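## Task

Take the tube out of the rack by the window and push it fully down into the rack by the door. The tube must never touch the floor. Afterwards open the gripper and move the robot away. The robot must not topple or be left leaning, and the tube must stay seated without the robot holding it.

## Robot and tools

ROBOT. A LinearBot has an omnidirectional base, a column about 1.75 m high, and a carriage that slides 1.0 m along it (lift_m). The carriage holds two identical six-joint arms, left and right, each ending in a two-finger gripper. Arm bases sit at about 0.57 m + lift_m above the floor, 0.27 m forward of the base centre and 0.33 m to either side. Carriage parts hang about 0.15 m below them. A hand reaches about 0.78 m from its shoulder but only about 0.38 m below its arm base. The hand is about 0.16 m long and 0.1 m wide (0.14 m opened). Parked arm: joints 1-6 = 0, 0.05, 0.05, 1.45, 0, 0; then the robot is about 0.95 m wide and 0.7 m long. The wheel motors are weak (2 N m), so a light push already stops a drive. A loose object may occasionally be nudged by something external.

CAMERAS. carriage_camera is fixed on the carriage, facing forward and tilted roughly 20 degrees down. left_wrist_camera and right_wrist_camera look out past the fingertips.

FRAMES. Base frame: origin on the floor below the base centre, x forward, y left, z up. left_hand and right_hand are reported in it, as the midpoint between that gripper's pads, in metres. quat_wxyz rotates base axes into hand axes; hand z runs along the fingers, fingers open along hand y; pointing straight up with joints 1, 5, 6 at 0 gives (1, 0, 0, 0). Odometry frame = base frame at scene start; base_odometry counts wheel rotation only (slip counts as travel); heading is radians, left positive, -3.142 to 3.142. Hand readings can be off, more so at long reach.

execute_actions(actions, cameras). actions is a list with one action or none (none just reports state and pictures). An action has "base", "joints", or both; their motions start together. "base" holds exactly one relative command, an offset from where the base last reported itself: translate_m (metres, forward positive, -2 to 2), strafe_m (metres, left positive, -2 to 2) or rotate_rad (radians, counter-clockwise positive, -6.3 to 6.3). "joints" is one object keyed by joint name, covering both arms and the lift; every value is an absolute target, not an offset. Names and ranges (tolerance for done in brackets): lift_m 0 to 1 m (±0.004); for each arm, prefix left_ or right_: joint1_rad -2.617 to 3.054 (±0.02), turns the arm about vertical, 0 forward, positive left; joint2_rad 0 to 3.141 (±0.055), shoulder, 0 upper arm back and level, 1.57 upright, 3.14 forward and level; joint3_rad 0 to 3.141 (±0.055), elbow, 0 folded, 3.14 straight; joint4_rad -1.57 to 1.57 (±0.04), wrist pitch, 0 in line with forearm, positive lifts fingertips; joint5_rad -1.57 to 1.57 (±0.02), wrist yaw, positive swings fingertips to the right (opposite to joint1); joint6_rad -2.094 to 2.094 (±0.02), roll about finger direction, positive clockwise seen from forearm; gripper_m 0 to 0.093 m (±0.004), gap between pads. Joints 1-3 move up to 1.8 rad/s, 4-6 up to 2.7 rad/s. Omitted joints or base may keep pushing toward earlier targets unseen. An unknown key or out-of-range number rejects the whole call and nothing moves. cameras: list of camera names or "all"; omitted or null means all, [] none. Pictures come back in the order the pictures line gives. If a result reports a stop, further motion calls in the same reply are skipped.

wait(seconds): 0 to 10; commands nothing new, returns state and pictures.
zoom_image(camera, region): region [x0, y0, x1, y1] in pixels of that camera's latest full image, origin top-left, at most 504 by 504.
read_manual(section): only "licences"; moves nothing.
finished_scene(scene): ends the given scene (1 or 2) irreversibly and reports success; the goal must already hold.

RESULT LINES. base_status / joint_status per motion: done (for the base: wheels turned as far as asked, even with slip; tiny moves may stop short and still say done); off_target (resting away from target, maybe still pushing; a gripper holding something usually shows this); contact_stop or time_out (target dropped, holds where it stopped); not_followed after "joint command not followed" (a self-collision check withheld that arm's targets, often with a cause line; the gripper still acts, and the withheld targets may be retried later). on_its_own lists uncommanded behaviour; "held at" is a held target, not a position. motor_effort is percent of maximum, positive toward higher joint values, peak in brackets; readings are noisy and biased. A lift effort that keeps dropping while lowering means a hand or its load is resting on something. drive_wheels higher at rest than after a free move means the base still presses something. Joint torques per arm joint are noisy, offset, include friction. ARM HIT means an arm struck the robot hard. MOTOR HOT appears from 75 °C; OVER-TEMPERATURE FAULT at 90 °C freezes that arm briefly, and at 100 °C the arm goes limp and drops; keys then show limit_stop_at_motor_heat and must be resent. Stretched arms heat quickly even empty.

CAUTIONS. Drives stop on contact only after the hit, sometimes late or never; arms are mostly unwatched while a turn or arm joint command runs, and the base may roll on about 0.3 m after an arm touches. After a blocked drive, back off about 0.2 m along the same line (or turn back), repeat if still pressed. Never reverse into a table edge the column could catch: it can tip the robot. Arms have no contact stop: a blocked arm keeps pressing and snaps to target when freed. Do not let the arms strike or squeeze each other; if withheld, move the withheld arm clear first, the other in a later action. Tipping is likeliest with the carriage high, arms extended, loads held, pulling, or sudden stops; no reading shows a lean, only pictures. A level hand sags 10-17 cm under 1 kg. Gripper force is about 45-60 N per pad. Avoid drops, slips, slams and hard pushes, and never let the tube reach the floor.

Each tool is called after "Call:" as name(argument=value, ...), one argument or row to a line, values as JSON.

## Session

Call:
execute_actions(
  actions=[],
)

Scene clock: 0.00 s.
Joint torques (N m, as the arm reports them, + toward a larger angle): no reading
base_odometry: x=+0.000 y=+0.000 heading=+0.000 (m, m, rad; odometry frame)
base_status: not commanded
joint_positions: lift_m=+0.301 left_joint1_rad=+0.002 left_joint2_rad=+0.054 left_joint3_rad=+0.073 left_joint4_rad=+1.511 left_joint5_rad=+0.021 left_joint6_rad=+0.026 left_gripper_m=+0.094 right_joint1_rad=+0.012 right_joint2_rad=+0.039 right_joint3_rad=+0.060 right_joint4_rad=+1.464 right_joint5_rad=+0.008 right_joint6_rad=-0.002 right_gripper_m=+0.094
joint_status: not commanded
motor_effort: lift_m=+24 drive_wheels=+1 (%)
left_hand: x=+0.2917 y=+0.3467 z=+1.3031 quat_wxyz=(+1.000, +0.011, +0.020, +0.014) (m; base frame)
right_hand: x=+0.3027 y=-0.3514 z=+1.2988 quat_wxyz=(+0.999, +0.004, +0.043, +0.005) (m; base frame)
pictures: carriage_camera, left_wrist_camera, right_wrist_camera
Images, in order (width x height): carriage_camera 504x504, left_wrist_camera 504x504, right_wrist_camera 504x504.

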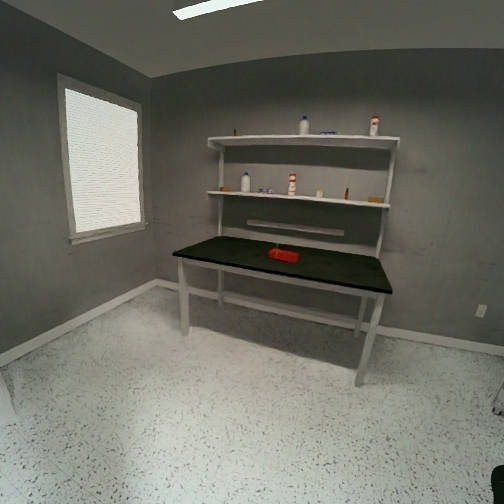

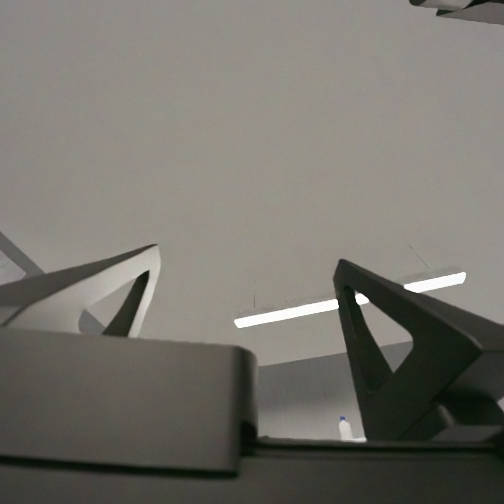

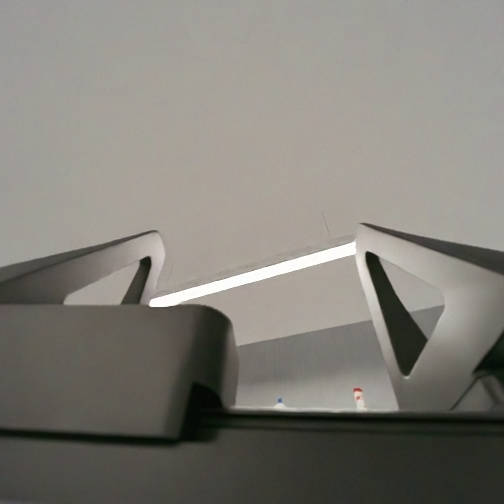

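Call:
zoom_image(
  camera="carriage_camera",
  region=[240, 225, 330, 285],
)

Region (240, 225, 330, 285) of carriage_camera's 504x504 image, scaled by 5.600, with more detail than that image has.

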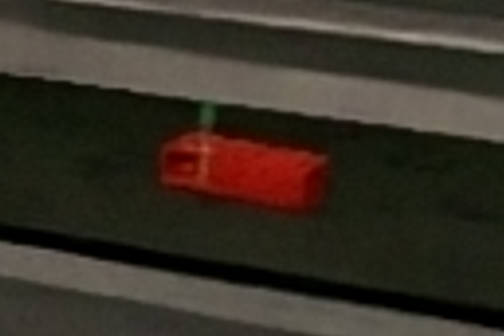

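Call:
execute_actions(
  actions=[
    {"base": {"rotate_rad": -0.285}, "joints": {"lift_m": 0.47}},
  ],
  cameras=[],
)

Call:
execute_actions(
  actions=[
    {"base": {"translate_m": 1.09}, "joints": {"left_joint1_rad": 0, "left_joint2_rad": 2.09, "left_joint3_rad": 1.19, "left_joint4_rad": -0.65, "left_joint5_rad": 0, "left_joint6_rad": 0}},
  ],
  cameras=["carriage_camera", "left_wrist_camera"],
)

Scene clock: 25.10 s.
Joint torques (N m, as the arm reports them, + toward a larger angle): left_arm=[-0.35  4.85  5.06 -0.44 -0.06  0.05] | right_arm=[ 0.15  5.56  6.54 -0.22  0.04  0.06]
base_odometry: x=+0.000 y=+0.000 heading=-0.284 (m, m, rad; odometry frame)
base_status: done
joint_positions: lift_m=+0.470 left_joint1_rad=+0.002 left_joint2_rad=+0.054 left_joint3_rad=+0.073 left_joint4_rad=+1.510 left_joint5_rad=+0.021 left_joint6_rad=+0.026 left_gripper_m=+0.094 right_joint1_rad=+0.012 right_joint2_rad=+0.039 right_joint3_rad=+0.060 right_joint4_rad=+1.463 right_joint5_rad=+0.008 right_joint6_rad=-0.002 right_gripper_m=+0.094
joint_status: all done
motor_effort: lift_m=+24(29) drive_wheels=+9(21) (%)
left_hand: x=+0.2918 y=+0.3467 z=+1.4725 quat_wxyz=(+1.000, +0.011, +0.020, +0.014) (m; base frame)
right_hand: x=+0.3028 y=-0.3514 z=+1.4682 quat_wxyz=(+0.999, +0.004, +0.044, +0.005) (m; base frame)
pictures: none
No camera images: the call's "cameras" was empty. Leave "cameras" out to get every camera's image.

Scene clock: 29.57 s.
Joint torques (N m, as the arm reports them, + toward a larger angle): left_arm=[-0.38 -8.92  5.61  0.43 -0.09  0.  ] | right_arm=[ 0.2   5.59  6.41 -0.26  0.03  0.05]
base_odometry: x=+1.046 y=-0.307 heading=-0.285 (m, m, rad; odometry frame)
base_status: done
joint_positions: lift_m=+0.470 left_joint1_rad=+0.002 left_joint2_rad=+2.089 left_joint3_rad=+1.171 left_joint4_rad=-0.656 left_joint5_rad=+0.004 left_joint6_rad=+0.003 left_gripper_m=+0.094 right_joint1_rad=+0.012 right_joint2_rad=+0.039 right_joint3_rad=+0.060 right_joint4_rad=+1.464 right_joint5_rad=+0.008 right_joint6_rad=-0.002 right_gripper_m=+0.094
joint_status: all done
motor_effort: lift_m=+24(24) drive_wheels=-9(37) (%)
left_hand: x=+0.6278 y=+0.3500 z=+0.9731 quat_wxyz=(-0.002, +0.001, +1.000, -0.002) (m; base frame)
right_hand: x=+0.3027 y=-0.3514 z=+1.4682 quat_wxyz=(+0.999, +0.004, +0.043, +0.005) (m; base frame)
pictures: carriage_camera, left_wrist_camera
Images, in order (width x height): carriage_camera 504x504, left_wrist_camera 504x504.

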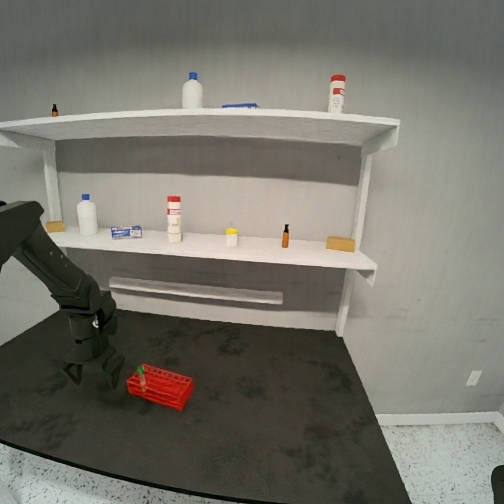

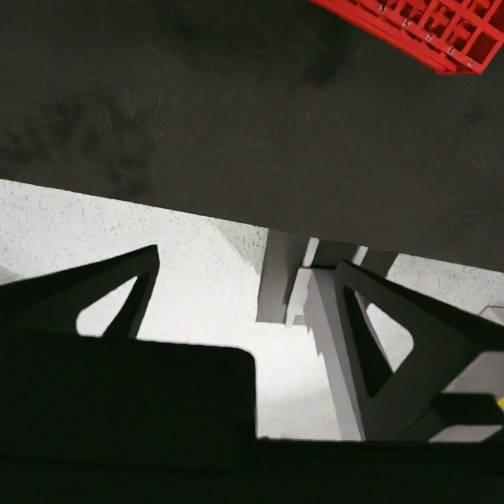

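Call:
execute_actions(
  actions=[
    {"base": {"translate_m": 0.125}, "joints": {"left_joint1_rad": -0.125}},
  ],
  cameras=["carriage_camera", "left_wrist_camera"],
)

Scene clock: 44.70 s.
Joint torques (N m, as the arm reports them, + toward a larger angle): left_arm=[-0.09 -8.54  5.63  0.39 -0.03  0.01] | right_arm=[ 0.2   5.43  6.49 -0.24  0.04  0.08]
base_odometry: x=+1.166 y=-0.343 heading=-0.286 (m, m, rad; odometry frame)
base_status: done
joint_positions: lift_m=+0.470 left_joint1_rad=-0.130 left_joint2_rad=+2.089 left_joint3_rad=+1.171 left_joint4_rad=-0.655 left_joint5_rad=+0.002 left_joint6_rad=+0.003 left_gripper_m=+0.094 right_joint1_rad=+0.012 right_joint2_rad=+0.039 right_joint3_rad=+0.060 right_joint4_rad=+1.463 right_joint5_rad=+0.008 right_joint6_rad=-0.002 right_gripper_m=+0.094
joint_status: all done
motor_effort: lift_m=+24(24) drive_wheels=-9(33) (%)
left_hand: x=+0.6251 y=+0.3048 z=+0.9731 quat_wxyz=(-0.001, +0.067, +0.998, -0.001) (m; base frame)
right_hand: x=+0.3028 y=-0.3514 z=+1.4682 quat_wxyz=(+0.999, +0.004, +0.043, +0.005) (m; base frame)
pictures: carriage_camera, left_wrist_camera
Images, in order (width x height): carriage_camera 504x504, left_wrist_camera 504x504.

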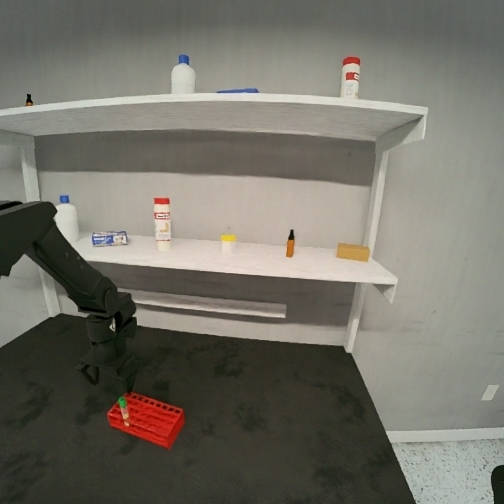

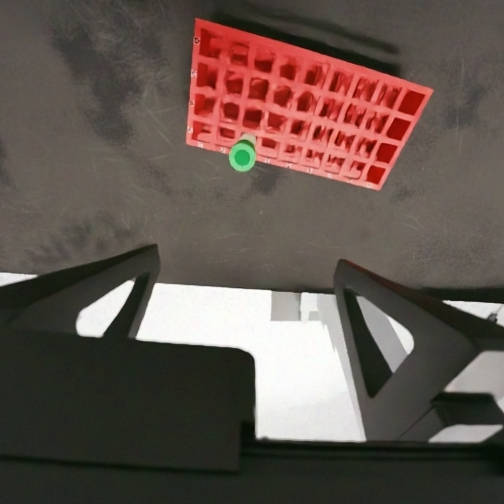

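Call:
execute_actions(
  actions=[
    {"base": {"translate_m": 0.033}, "joints": {"left_joint1_rad": -0.118, "lift_m": 0.405, "left_gripper_m": 0.06}},
  ],
  cameras=["carriage_camera", "left_wrist_camera"],
)

Scene clock: 62.07 s.
Joint torques (N m, as the arm reports them, + toward a larger angle): left_arm=[ 0.3  -9.09  5.48  0.4  -0.01  0.02] | right_arm=[ 0.22  5.49  6.5  -0.23  0.03  0.06]
base_odometry: x=+1.198 y=-0.352 heading=-0.287 (m, m, rad; odometry frame)
base_status: done
joint_positions: lift_m=+0.405 left_joint1_rad=-0.124 left_joint2_rad=+2.094 left_joint3_rad=+1.171 left_joint4_rad=-0.653 left_joint5_rad=+0.002 left_joint6_rad=+0.003 left_gripper_m=+0.060 right_joint1_rad=+0.012 right_joint2_rad=+0.039 right_joint3_rad=+0.060 right_joint4_rad=+1.464 right_joint5_rad=+0.008 right_joint6_rad=-0.002 right_gripper_m=+0.094
joint_status: all done
motor_effort: lift_m=+25(25) drive_wheels=-7(35) (%)
left_hand: x=+0.6251 y=+0.3072 z=+0.9065 quat_wxyz=(-0.003, +0.063, +0.998, -0.001) (m; base frame)
right_hand: x=+0.3027 y=-0.3514 z=+1.4031 quat_wxyz=(+0.999, +0.004, +0.043, +0.005) (m; base frame)
pictures: carriage_camera, left_wrist_camera
Images, in order (width x height): carriage_camera 504x504, left_wrist_camera 504x504.

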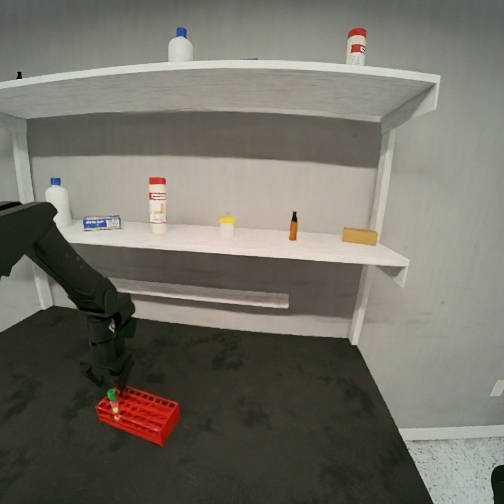

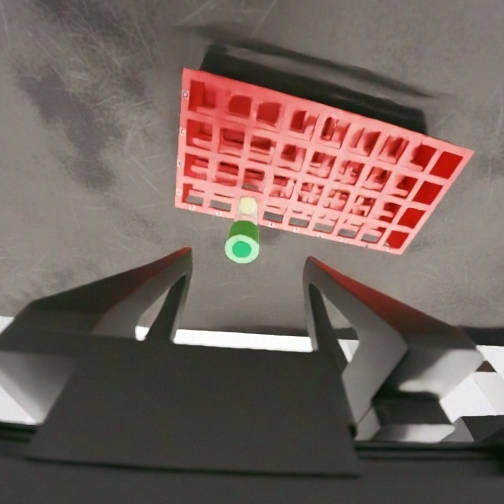

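Call:
execute_actions(
  actions=[
    {"joints": {"left_joint1_rad": -0.107, "lift_m": 0.367}},
  ],
  cameras=["left_wrist_camera"],
)

Scene clock: 70.57 s.
Joint torques (N m, as the arm reports them, + toward a larger angle): left_arm=[ 0.15 -9.32  5.38  0.3  -0.1   0.  ] | right_arm=[ 0.2   5.54  6.5  -0.26  0.03  0.05]
base_odometry: x=+1.198 y=-0.352 heading=-0.287 (m, m, rad; odometry frame)
base_status: not commanded
joint_positions: lift_m=+0.367 left_joint1_rad=-0.112 left_joint2_rad=+2.096 left_joint3_rad=+1.171 left_joint4_rad=-0.653 left_joint5_rad=+0.002 left_joint6_rad=+0.003 left_gripper_m=+0.060 right_joint1_rad=+0.012 right_joint2_rad=+0.039 right_joint3_rad=+0.060 right_joint4_rad=+1.464 right_joint5_rad=+0.008 right_joint6_rad=-0.002 right_gripper_m=+0.094
joint_status: all done
motor_effort: lift_m=+25(26) drive_wheels=-7(7) (%)
left_hand: x=+0.6251 y=+0.3112 z=+0.8676 quat_wxyz=(-0.004, +0.058, +0.998, -0.001) (m; base frame)
right_hand: x=+0.3027 y=-0.3514 z=+1.3651 quat_wxyz=(+0.999, +0.004, +0.043, +0.005) (m; base frame)
pictures: left_wrist_camera
Images, in order (width x height): left_wrist_camera 504x504.

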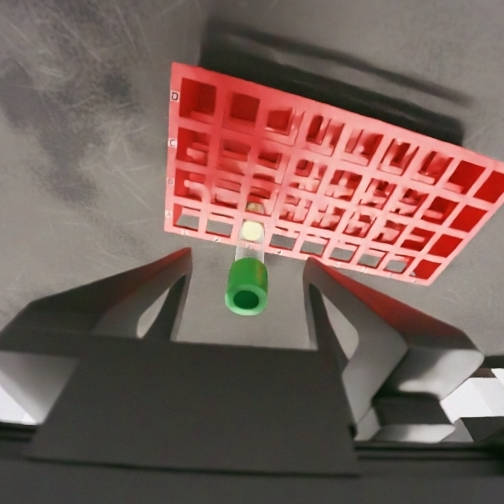

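Call:
execute_actions(
  actions=[
    {"joints": {"left_gripper_m": 0.008}},
  ],
  cameras=["left_wrist_camera"],
)

Call:
execute_actions(
  actions=[
    {"joints": {"lift_m": 0.46}},
  ],
  cameras=["carriage_camera", "left_wrist_camera"],
)

Scene clock: 75.63 s.
Joint torques (N m, as the arm reports them, + toward a larger angle): left_arm=[ 0.03 -9.26  5.53  0.37 -0.04  0.01] | right_arm=[ 0.23  5.58  6.57 -0.23  0.05  0.06]
base_odometry: x=+1.198 y=-0.352 heading=-0.287 (m, m, rad; odometry frame)
base_status: not commanded
joint_positions: lift_m=+0.367 left_joint1_rad=-0.112 left_joint2_rad=+2.096 left_joint3_rad=+1.171 left_joint4_rad=-0.653 left_joint5_rad=+0.002 left_joint6_rad=+0.003 left_gripper_m=+0.017 right_joint1_rad=+0.012 right_joint2_rad=+0.039 right_joint3_rad=+0.060 right_joint4_rad=+1.464 right_joint5_rad=+0.008 right_joint6_rad=-0.002 right_gripper_m=+0.094
joint_status: left_gripper_m off_target (ended at +0.017, target +0.008)
motor_effort: lift_m=+25(25) drive_wheels=-7(7) (%)
left_hand: x=+0.6251 y=+0.3112 z=+0.8676 quat_wxyz=(-0.004, +0.058, +0.998, -0.001) (m; base frame)
right_hand: x=+0.3027 y=-0.3514 z=+1.3651 quat_wxyz=(+0.999, +0.004, +0.043, +0.005) (m; base frame)
pictures: left_wrist_camera
Images, in order (width x height): left_wrist_camera 504x504.

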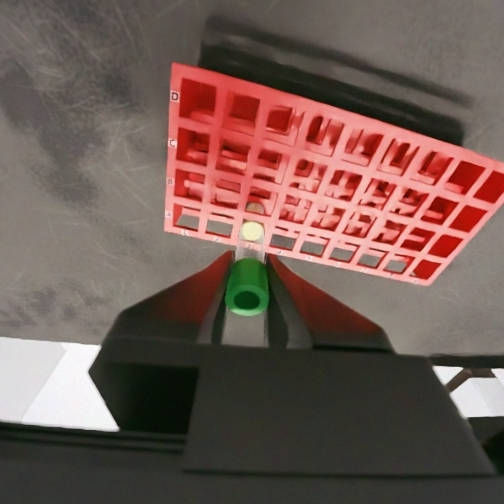

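Scene clock: 76.53 s.
Joint torques (N m, as the arm reports them, + toward a larger angle): left_arm=[-0.04 -9.36  5.59  0.4  -0.04  0.  ] | right_arm=[ 0.19  5.57  6.55 -0.22  0.04  0.05]
base_odometry: x=+1.198 y=-0.352 heading=-0.287 (m, m, rad; odometry frame)
base_status: not commanded
joint_positions: lift_m=+0.460 left_joint1_rad=-0.112 left_joint2_rad=+2.096 left_joint3_rad=+1.171 left_joint4_rad=-0.651 left_joint5_rad=+0.002 left_joint6_rad=+0.003 left_gripper_m=+0.017 right_joint1_rad=+0.012 right_joint2_rad=+0.039 right_joint3_rad=+0.060 right_joint4_rad=+1.464 right_joint5_rad=+0.008 right_joint6_rad=-0.002 right_gripper_m=+0.094
joint_status: all done
motor_effort: lift_m=+24(29) drive_wheels=-7(7) (%)
left_hand: x=+0.6255 y=+0.3111 z=+0.9607 quat_wxyz=(-0.003, +0.058, +0.998, -0.001) (m; base frame)
right_hand: x=+0.3027 y=-0.3514 z=+1.4582 quat_wxyz=(+0.999, +0.004, +0.043, +0.005) (m; base frame)
pictures: carriage_camera, left_wrist_camera
Images, in order (width x height): carriage_camera 504x504, left_wrist_camera 504x504.

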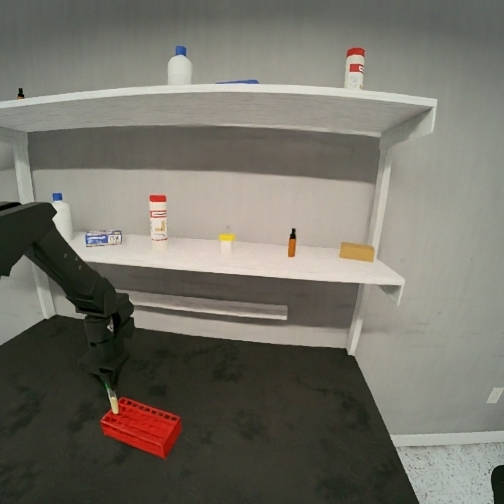

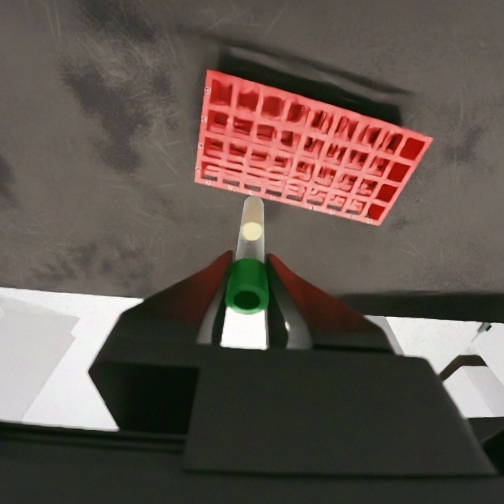

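Call:
execute_actions(
  actions=[
    {"base": {"translate_m": -0.5}, "joints": {"lift_m": 0.63}},
  ],
  cameras=[],
)

Call:
execute_actions(
  actions=[
    {"base": {"rotate_rad": 3.03}},
  ],
  cameras=["carriage_camera", "left_wrist_camera"],
)

Scene clock: 102.00 s.
Joint torques (N m, as the arm reports them, + toward a larger angle): left_arm=[-0.14 -9.33  5.5   0.33 -0.03  0.03] | right_arm=[ 0.19  5.4   6.52 -0.27  0.04  0.05]
base_odometry: x=+0.718 y=-0.210 heading=-0.288 (m, m, rad; odometry frame)
base_status: done
joint_positions: lift_m=+0.630 left_joint1_rad=-0.109 left_joint2_rad=+2.097 left_joint3_rad=+1.171 left_joint4_rad=-0.649 left_joint5_rad=+0.002 left_joint6_rad=+0.003 left_gripper_m=+0.017 right_joint1_rad=+0.012 right_joint2_rad=+0.039 right_joint3_rad=+0.060 right_joint4_rad=+1.463 right_joint5_rad=+0.008 right_joint6_rad=-0.002 right_gripper_m=+0.094
joint_status: all done
motor_effort: lift_m=+23(29) drive_wheels=-8(44) (%)
left_hand: x=+0.6261 y=+0.3121 z=+1.1303 quat_wxyz=(-0.002, +0.056, +0.998, -0.001) (m; base frame)
right_hand: x=+0.3028 y=-0.3514 z=+1.6282 quat_wxyz=(+0.999, +0.004, +0.043, +0.005) (m; base frame)
pictures: none
No camera images: the call's "cameras" was empty. Leave "cameras" out to get every camera's image.

Scene clock: 106.20 s.
Joint torques (N m, as the arm reports them, + toward a larger angle): left_arm=[-0.93 -9.4   5.5   0.21 -0.02  0.02] | right_arm=[ 0.16  5.42  6.5  -0.15  0.03  0.07]
base_odometry: x=+0.718 y=-0.210 heading=+2.741 (m, m, rad; odometry frame)
base_status: done
joint_positions: lift_m=+0.630 left_joint1_rad=-0.100 left_joint2_rad=+2.097 left_joint3_rad=+1.171 left_joint4_rad=-0.643 left_joint5_rad=-0.001 left_joint6_rad=+0.003 left_gripper_m=+0.017 right_joint1_rad=+0.012 right_joint2_rad=+0.039 right_joint3_rad=+0.060 right_joint4_rad=+1.457 right_joint5_rad=+0.008 right_joint6_rad=-0.002 right_gripper_m=+0.094
joint_status: not commanded
motor_effort: lift_m=+23(23) drive_wheels=+9(37) (%)
left_hand: x=+0.6278 y=+0.3156 z=+1.1303 quat_wxyz=(+0.000, +0.052, +0.999, +0.001) (m; base frame)
right_hand: x=+0.3043 y=-0.3514 z=+1.6281 quat_wxyz=(+0.999, +0.004, +0.046, +0.005) (m; base frame)
pictures: carriage_camera, left_wrist_camera
Images, in order (width x height): carriage_camera 504x504, left_wrist_camera 504x504.

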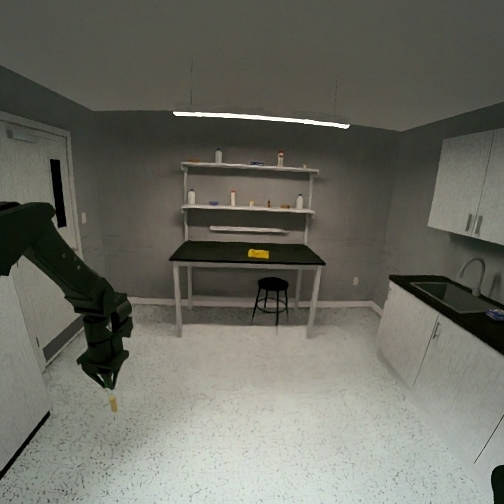

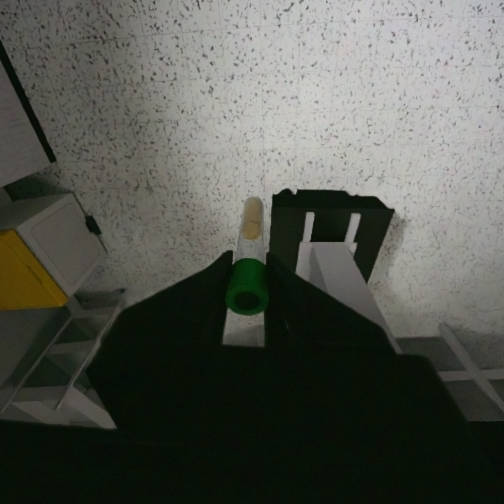

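Call:
execute_actions(
  actions=[
    {"base": {"rotate_rad": -0.146}},
  ],
  cameras=[],
)

Call:
execute_actions(
  actions=[
    {"base": {"translate_m": 1.82}},
  ],
  cameras=["carriage_camera", "left_wrist_camera"],
)

Scene clock: 120.27 s.
Joint torques (N m, as the arm reports them, + toward a larger angle): left_arm=[-0.06 -9.21  5.5   0.29  0.01  0.01] | right_arm=[ 0.12  5.49  6.56 -0.2   0.04  0.07]
base_odometry: x=+0.718 y=-0.210 heading=+2.596 (m, m, rad; odometry frame)
base_status: done
joint_positions: lift_m=+0.630 left_joint1_rad=-0.109 left_joint2_rad=+2.097 left_joint3_rad=+1.171 left_joint4_rad=-0.645 left_joint5_rad=-0.001 left_joint6_rad=+0.003 left_gripper_m=+0.017 right_joint1_rad=+0.012 right_joint2_rad=+0.039 right_joint3_rad=+0.060 right_joint4_rad=+1.460 right_joint5_rad=+0.008 right_joint6_rad=-0.002 right_gripper_m=+0.094
joint_status: not commanded
motor_effort: lift_m=+23(23) drive_wheels=-10(25) (%)
left_hand: x=+0.6271 y=+0.3128 z=+1.1303 quat_wxyz=(+0.000, +0.056, +0.998, +0.001) (m; base frame)
right_hand: x=+0.3036 y=-0.3514 z=+1.6281 quat_wxyz=(+0.999, +0.004, +0.045, +0.005) (m; base frame)
pictures: none
No camera images: the call's "cameras" was empty. Leave "cameras" out to get every camera's image.

Scene clock: 126.30 s.
Joint torques (N m, as the arm reports them, + toward a larger angle): left_arm=[-0.13 -9.32  5.55  0.29 -0.01  0.  ] | right_arm=[ 0.21  5.57  6.53 -0.22  0.04  0.07]
base_odometry: x=-0.839 y=+0.732 heading=+2.597 (m, m, rad; odometry frame)
base_status: done
joint_positions: lift_m=+0.630 left_joint1_rad=-0.109 left_joint2_rad=+2.097 left_joint3_rad=+1.171 left_joint4_rad=-0.648 left_joint5_rad=-0.001 left_joint6_rad=+0.003 left_gripper_m=+0.017 right_joint1_rad=+0.012 right_joint2_rad=+0.039 right_joint3_rad=+0.060 right_joint4_rad=+1.462 right_joint5_rad=+0.008 right_joint6_rad=-0.002 right_gripper_m=+0.094
joint_status: not commanded
motor_effort: lift_m=+23(23) drive_wheels=-10(38) (%)
left_hand: x=+0.6263 y=+0.3129 z=+1.1303 quat_wxyz=(-0.002, +0.056, +0.998, +0.001) (m; base frame)
right_hand: x=+0.3031 y=-0.3514 z=+1.6282 quat_wxyz=(+0.999, +0.004, +0.044, +0.005) (m; base frame)
pictures: carriage_camera, left_wrist_camera
Images, in order (width x height): carriage_camera 504x504, left_wrist_camera 504x504.

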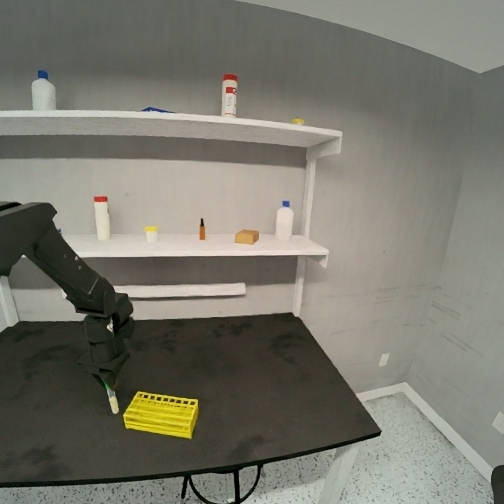

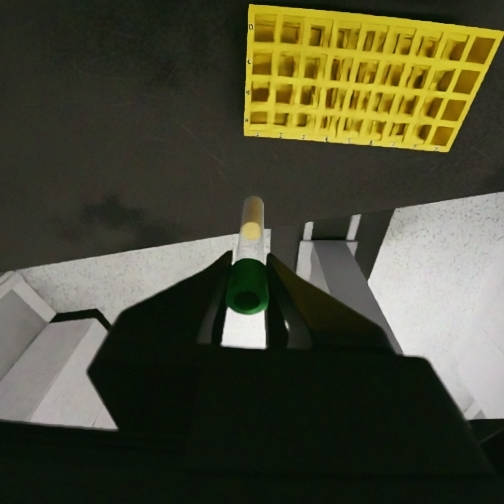

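Call:
execute_actions(
  actions=[
    {"base": {"translate_m": 0.07}, "joints": {"left_joint1_rad": -0.198, "lift_m": 0.59}},
  ],
  cameras=["carriage_camera", "left_wrist_camera"],
)

Call:
zoom_image(
  camera="left_wrist_camera",
  region=[190, 130, 330, 260],
)

Call:
zoom_image(
  camera="carriage_camera",
  region=[90, 370, 190, 460],
)

Scene clock: 148.00 s.
Joint torques (N m, as the arm reports them, + toward a larger angle): left_arm=[ 0.17 -9.35  5.6   0.37 -0.05  0.  ] | right_arm=[ 0.22  5.49  6.52 -0.21  0.03  0.07]
base_odometry: x=-0.899 y=+0.768 heading=+2.598 (m, m, rad; odometry frame)
base_status: done
joint_positions: lift_m=+0.590 left_joint1_rad=-0.204 left_joint2_rad=+2.099 left_joint3_rad=+1.171 left_joint4_rad=-0.651 left_joint5_rad=+0.001 left_joint6_rad=+0.003 left_gripper_m=+0.017 right_joint1_rad=+0.012 right_joint2_rad=+0.039 right_joint3_rad=+0.060 right_joint4_rad=+1.461 right_joint5_rad=+0.008 right_joint6_rad=-0.002 right_gripper_m=+0.094
joint_status: all done
motor_effort: lift_m=+25(26) drive_wheels=-9(36) (%)
left_hand: x=+0.6201 y=+0.2801 z=+1.0898 quat_wxyz=(-0.004, +0.103, +0.995, +0.000) (m; base frame)
right_hand: x=+0.3032 y=-0.3514 z=+1.5880 quat_wxyz=(+0.999, +0.004, +0.044, +0.005) (m; base frame)
pictures: carriage_camera, left_wrist_camera
Images, in order (width x height): carriage_camera 504x504, left_wrist_camera 504x504.

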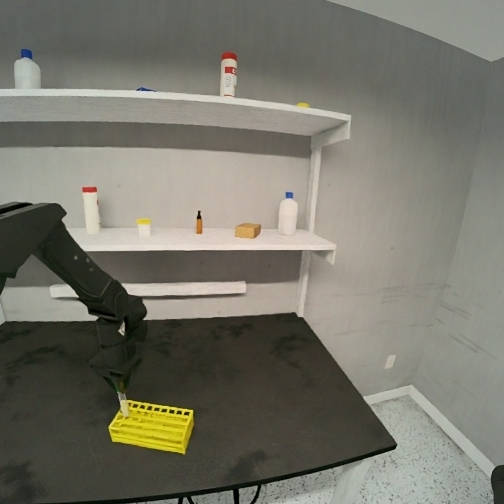

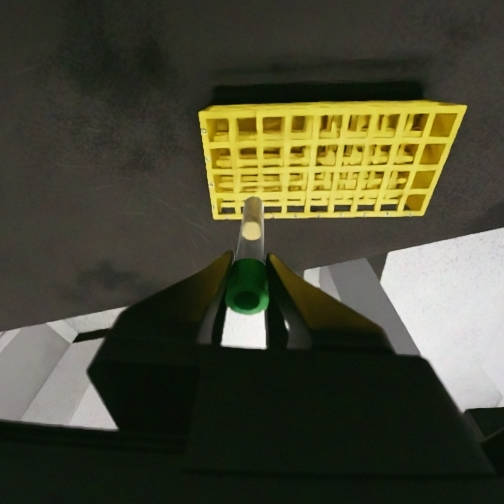

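Region (190, 130, 330, 260) of left_wrist_camera's 504x504 image, scaled by 3.600, with more detail than that image has; it fills the top 468 rows of this view, and the rest is white.

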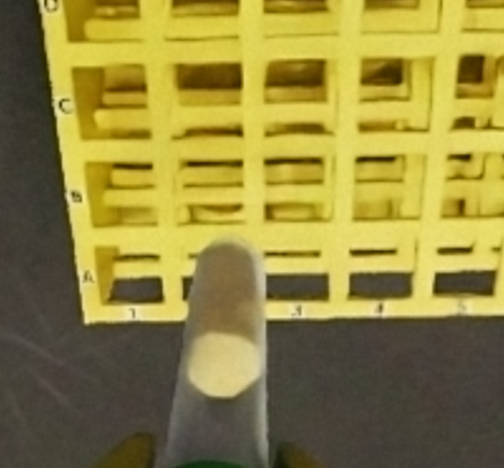

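Region (90, 370, 190, 460) of carriage_camera's 504x504 image, scaled by 5.040, with more detail than that image has; it fills the top 454 rows of this view, and the rest is white.

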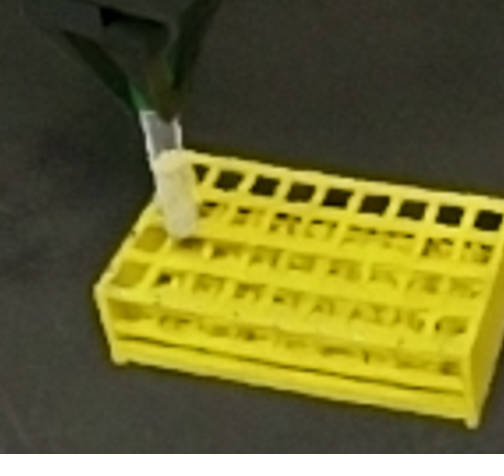

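Call:
execute_actions(
  actions=[
    {"base": {"translate_m": 0.004}, "joints": {"left_joint1_rad": -0.19, "lift_m": 0.568}},
  ],
  cameras=["carriage_camera", "left_wrist_camera"],
)

Call:
zoom_image(
  camera="left_wrist_camera",
  region=[190, 130, 330, 260],
)

Call:
zoom_image(
  camera="carriage_camera",
  region=[90, 370, 190, 460],
)

Scene clock: 162.87 s.
Joint torques (N m, as the arm reports them, + toward a larger angle): left_arm=[-0.03 -9.21  5.58  0.29 -0.05 -0.04] | right_arm=[ 0.13  5.53  6.61 -0.23  0.02  0.07]
base_odometry: x=-0.902 y=+0.770 heading=+2.599 (m, m, rad; odometry frame)
base_status: done
joint_positions: lift_m=+0.568 left_joint1_rad=-0.196 left_joint2_rad=+2.099 left_joint3_rad=+1.171 left_joint4_rad=-0.649 left_joint5_rad=+0.001 left_joint6_rad=+0.003 left_gripper_m=+0.017 right_joint1_rad=+0.012 right_joint2_rad=+0.039 right_joint3_rad=+0.060 right_joint4_rad=+1.462 right_joint5_rad=+0.008 right_joint6_rad=-0.002 right_gripper_m=+0.094
joint_status: all done
motor_effort: lift_m=+25(26) drive_wheels=+5(30) (%)
left_hand: x=+0.6211 y=+0.2828 z=+1.0678 quat_wxyz=(-0.003, +0.099, +0.995, +0.000) (m; base frame)
right_hand: x=+0.3029 y=-0.3514 z=+1.5660 quat_wxyz=(+0.999, +0.004, +0.044, +0.005) (m; base frame)
pictures: carriage_camera, left_wrist_camera
Images, in order (width x height): carriage_camera 504x504, left_wrist_camera 504x504.

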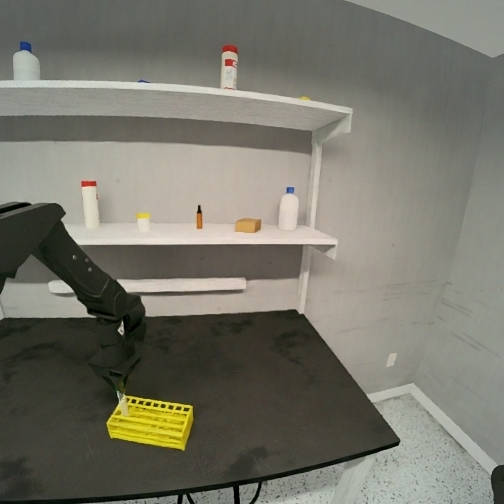

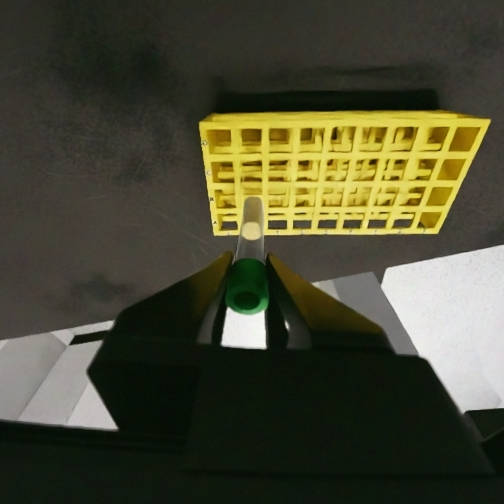

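Region (190, 130, 330, 260) of left_wrist_camera's 504x504 image, scaled by 3.600, with more detail than that image has; it fills the top 468 rows of this view, and the rest is white.

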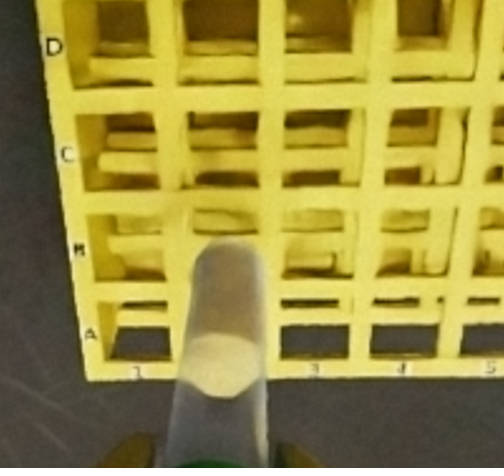

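Region (90, 370, 190, 460) of carriage_camera's 504x504 image, scaled by 5.040, with more detail than that image has; it fills the top 454 rows of this view, and the rest is white.

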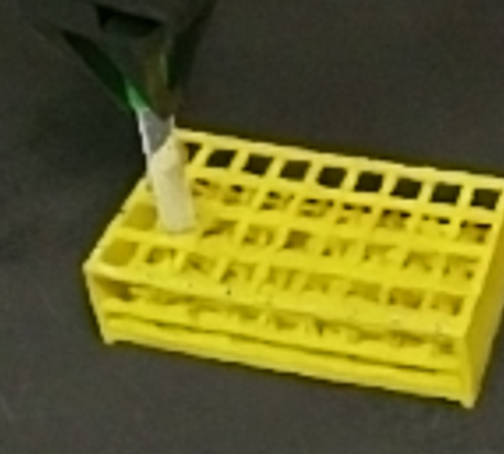

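Call:
execute_actions(
  actions=[
    {"joints": {"lift_m": 0.514}},
  ],
  cameras=["carriage_camera", "left_wrist_camera"],
)

Call:
zoom_image(
  camera="carriage_camera",
  region=[80, 350, 200, 450],
)

Scene clock: 170.47 s.
Joint torques (N m, as the arm reports them, + toward a larger angle): left_arm=[-0.05 -8.66  5.11  0.49 -0.04  0.03] | right_arm=[ 0.22  5.48  6.57 -0.23  0.02  0.05]
base_odometry: x=-0.902 y=+0.770 heading=+2.599 (m, m, rad; odometry frame)
base_status: not commanded
joint_positions: lift_m=+0.514 left_joint1_rad=-0.195 left_joint2_rad=+2.089 left_joint3_rad=+1.178 left_joint4_rad=-0.656 left_joint5_rad=+0.000 left_joint6_rad=+0.003 left_gripper_m=+0.017 right_joint1_rad=+0.012 right_joint2_rad=+0.039 right_joint3_rad=+0.060 right_joint4_rad=+1.463 right_joint5_rad=+0.008 right_joint6_rad=-0.002 right_gripper_m=+0.094
joint_status: all done
motor_effort: lift_m=+24(26) drive_wheels=+4(4) (%)
left_hand: x=+0.6242 y=+0.2825 z=+1.0186 quat_wxyz=(+0.002, +0.099, +0.995, +0.000) (m; base frame)
right_hand: x=+0.3028 y=-0.3514 z=+1.5122 quat_wxyz=(+0.999, +0.004, +0.043, +0.005) (m; base frame)
pictures: carriage_camera, left_wrist_camera
Images, in order (width x height): carriage_camera 504x504, left_wrist_camera 504x504.

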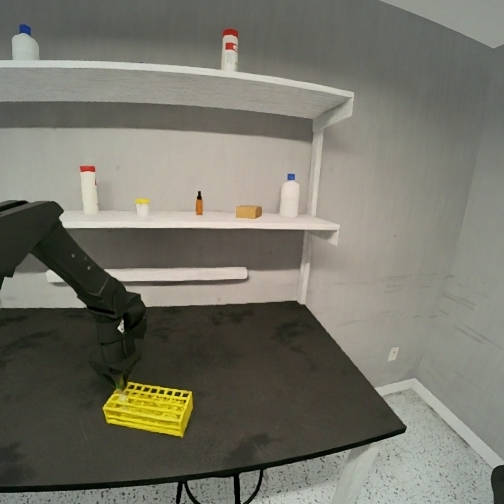

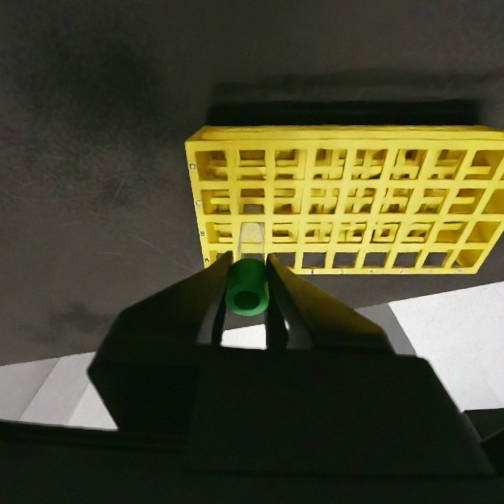

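Region (80, 350, 200, 450) of carriage_camera's 504x504 image, scaled by 4.200, with more detail than that image has.

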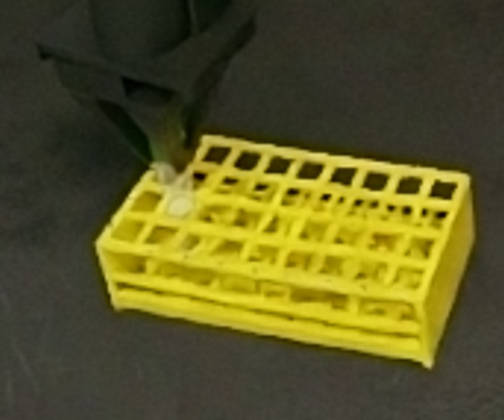

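Call:
execute_actions(
  actions=[
    {"joints": {"left_gripper_m": 0.055, "lift_m": 0.519}},
  ],
  cameras=["left_wrist_camera"],
)

Call:
execute_actions(
  actions=[
    {"joints": {"lift_m": 0.59}},
  ],
  cameras=["left_wrist_camera"],
)

Call:
execute_actions(
  actions=[
    {"base": {"translate_m": -0.3}, "joints": {"left_joint1_rad": 0, "left_joint2_rad": 0.05, "left_joint3_rad": 0.05, "left_joint4_rad": 1.45, "left_gripper_m": 0.09}},
  ],
  cameras=["carriage_camera"],
)

Call:
zoom_image(
  camera="carriage_camera",
  region=[110, 310, 230, 410],
)

Scene clock: 182.53 s.
Joint torques (N m, as the arm reports them, + toward a larger angle): left_arm=[-0.08 -8.93  5.08  0.42 -0.09 -0.01] | right_arm=[ 0.19  5.42  6.5  -0.25  0.03  0.07]
base_odometry: x=-0.902 y=+0.770 heading=+2.599 (m, m, rad; odometry frame)
base_status: not commanded
joint_positions: lift_m=+0.519 left_joint1_rad=-0.195 left_joint2_rad=+2.091 left_joint3_rad=+1.178 left_joint4_rad=-0.654 left_joint5_rad=+0.000 left_joint6_rad=+0.003 left_gripper_m=+0.055 right_joint1_rad=+0.012 right_joint2_rad=+0.039 right_joint3_rad=+0.060 right_joint4_rad=+1.463 right_joint5_rad=+0.008 right_joint6_rad=-0.002 right_gripper_m=+0.094
joint_status: all done
motor_effort: lift_m=+24(29) drive_wheels=+4(4) (%)
left_hand: x=+0.6242 y=+0.2825 z=+1.0228 quat_wxyz=(+0.002, +0.099, +0.995, +0.000) (m; base frame)
right_hand: x=+0.3028 y=-0.3514 z=+1.5171 quat_wxyz=(+0.999, +0.004, +0.043, +0.005) (m; base frame)
pictures: left_wrist_camera
Images, in order (width x height): left_wrist_camera 504x504.

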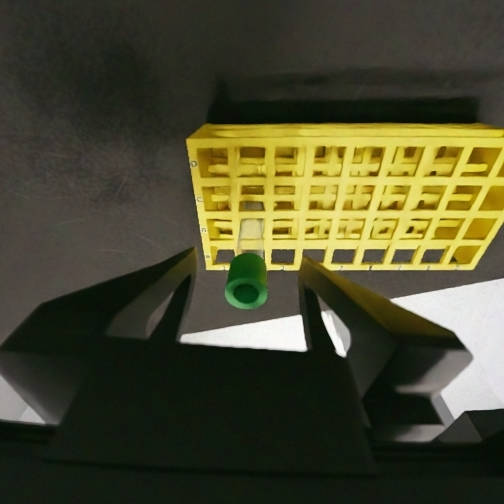

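Scene clock: 183.37 s.
Joint torques (N m, as the arm reports them, + toward a larger angle): left_arm=[-0.01 -9.08  5.27  0.38 -0.05  0.02] | right_arm=[ 0.16  5.43  6.61 -0.25  0.03  0.06]
base_odometry: x=-0.902 y=+0.770 heading=+2.599 (m, m, rad; odometry frame)
base_status: not commanded
joint_positions: lift_m=+0.590 left_joint1_rad=-0.195 left_joint2_rad=+2.092 left_joint3_rad=+1.178 left_joint4_rad=-0.652 left_joint5_rad=+0.000 left_joint6_rad=+0.003 left_gripper_m=+0.055 right_joint1_rad=+0.012 right_joint2_rad=+0.039 right_joint3_rad=+0.060 right_joint4_rad=+1.463 right_joint5_rad=+0.008 right_joint6_rad=-0.002 right_gripper_m=+0.094
joint_status: all done
motor_effort: lift_m=+24(30) drive_wheels=+4(4) (%)
left_hand: x=+0.6246 y=+0.2824 z=+1.0936 quat_wxyz=(+0.002, +0.099, +0.995, +0.000) (m; base frame)
right_hand: x=+0.3028 y=-0.3514 z=+1.5882 quat_wxyz=(+0.999, +0.004, +0.043, +0.005) (m; base frame)
pictures: left_wrist_camera
Images, in order (width x height): left_wrist_camera 504x504.

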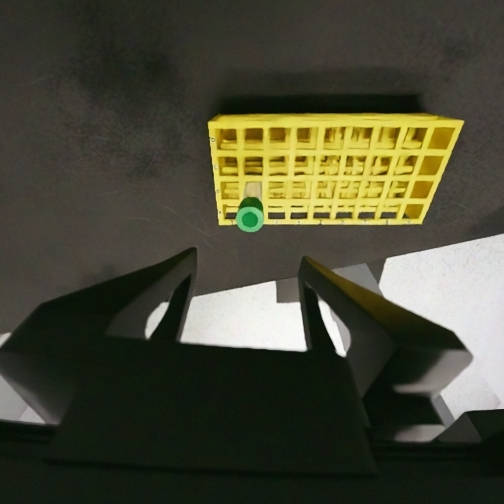

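Scene clock: 185.97 s.
Joint torques (N m, as the arm reports them, + toward a larger angle): left_arm=[-0.82  3.47  3.24 -0.39  0.02 -0.01] | right_arm=[ 0.17  5.51  6.49 -0.25  0.02  0.07]
base_odometry: x=-0.646 y=+0.615 heading=+2.599 (m, m, rad; odometry frame)
base_status: done
joint_positions: lift_m=+0.590 left_joint1_rad=+0.006 left_joint2_rad=+0.060 left_joint3_rad=+0.070 left_joint4_rad=+1.460 left_joint5_rad=-0.002 left_joint6_rad=+0.003 left_gripper_m=+0.090 right_joint1_rad=+0.012 right_joint2_rad=+0.039 right_joint3_rad=+0.060 right_joint4_rad=+1.465 right_joint5_rad=+0.008 right_joint6_rad=-0.002 right_gripper_m=+0.094
joint_status: all done
motor_effort: lift_m=+24(24) drive_wheels=-4(44) (%)
left_hand: x=+0.3068 y=+0.3508 z=+1.5909 quat_wxyz=(+0.999, -0.001, +0.050, +0.005) (m; base frame)
right_hand: x=+0.3024 y=-0.3514 z=+1.5882 quat_wxyz=(+0.999, +0.004, +0.043, +0.005) (m; base frame)
pictures: carriage_camera
Images, in order (width x height): carriage_camera 504x504.

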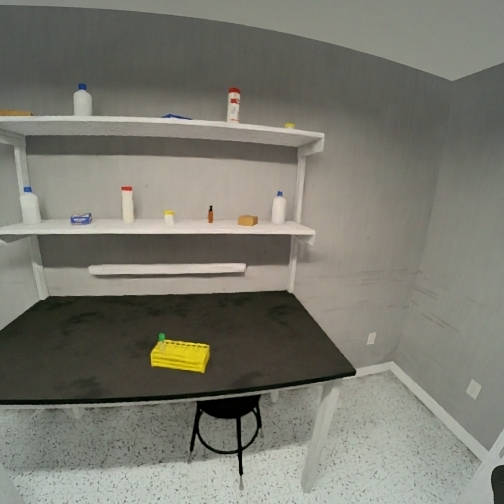

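Region (110, 310, 230, 410) of carriage_camera's 504x504 image, scaled by 4.200, with more detail than that image has.

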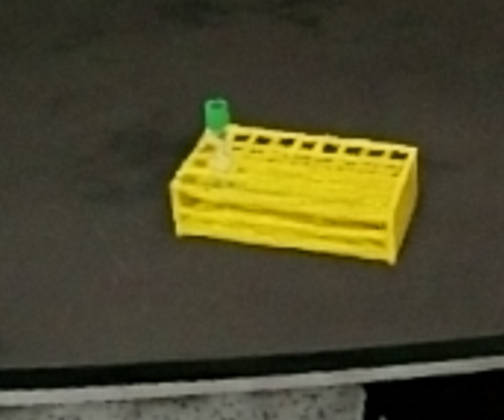

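Call:
finished_scene(
  scene=2,
)

The scene is finished: the task was done.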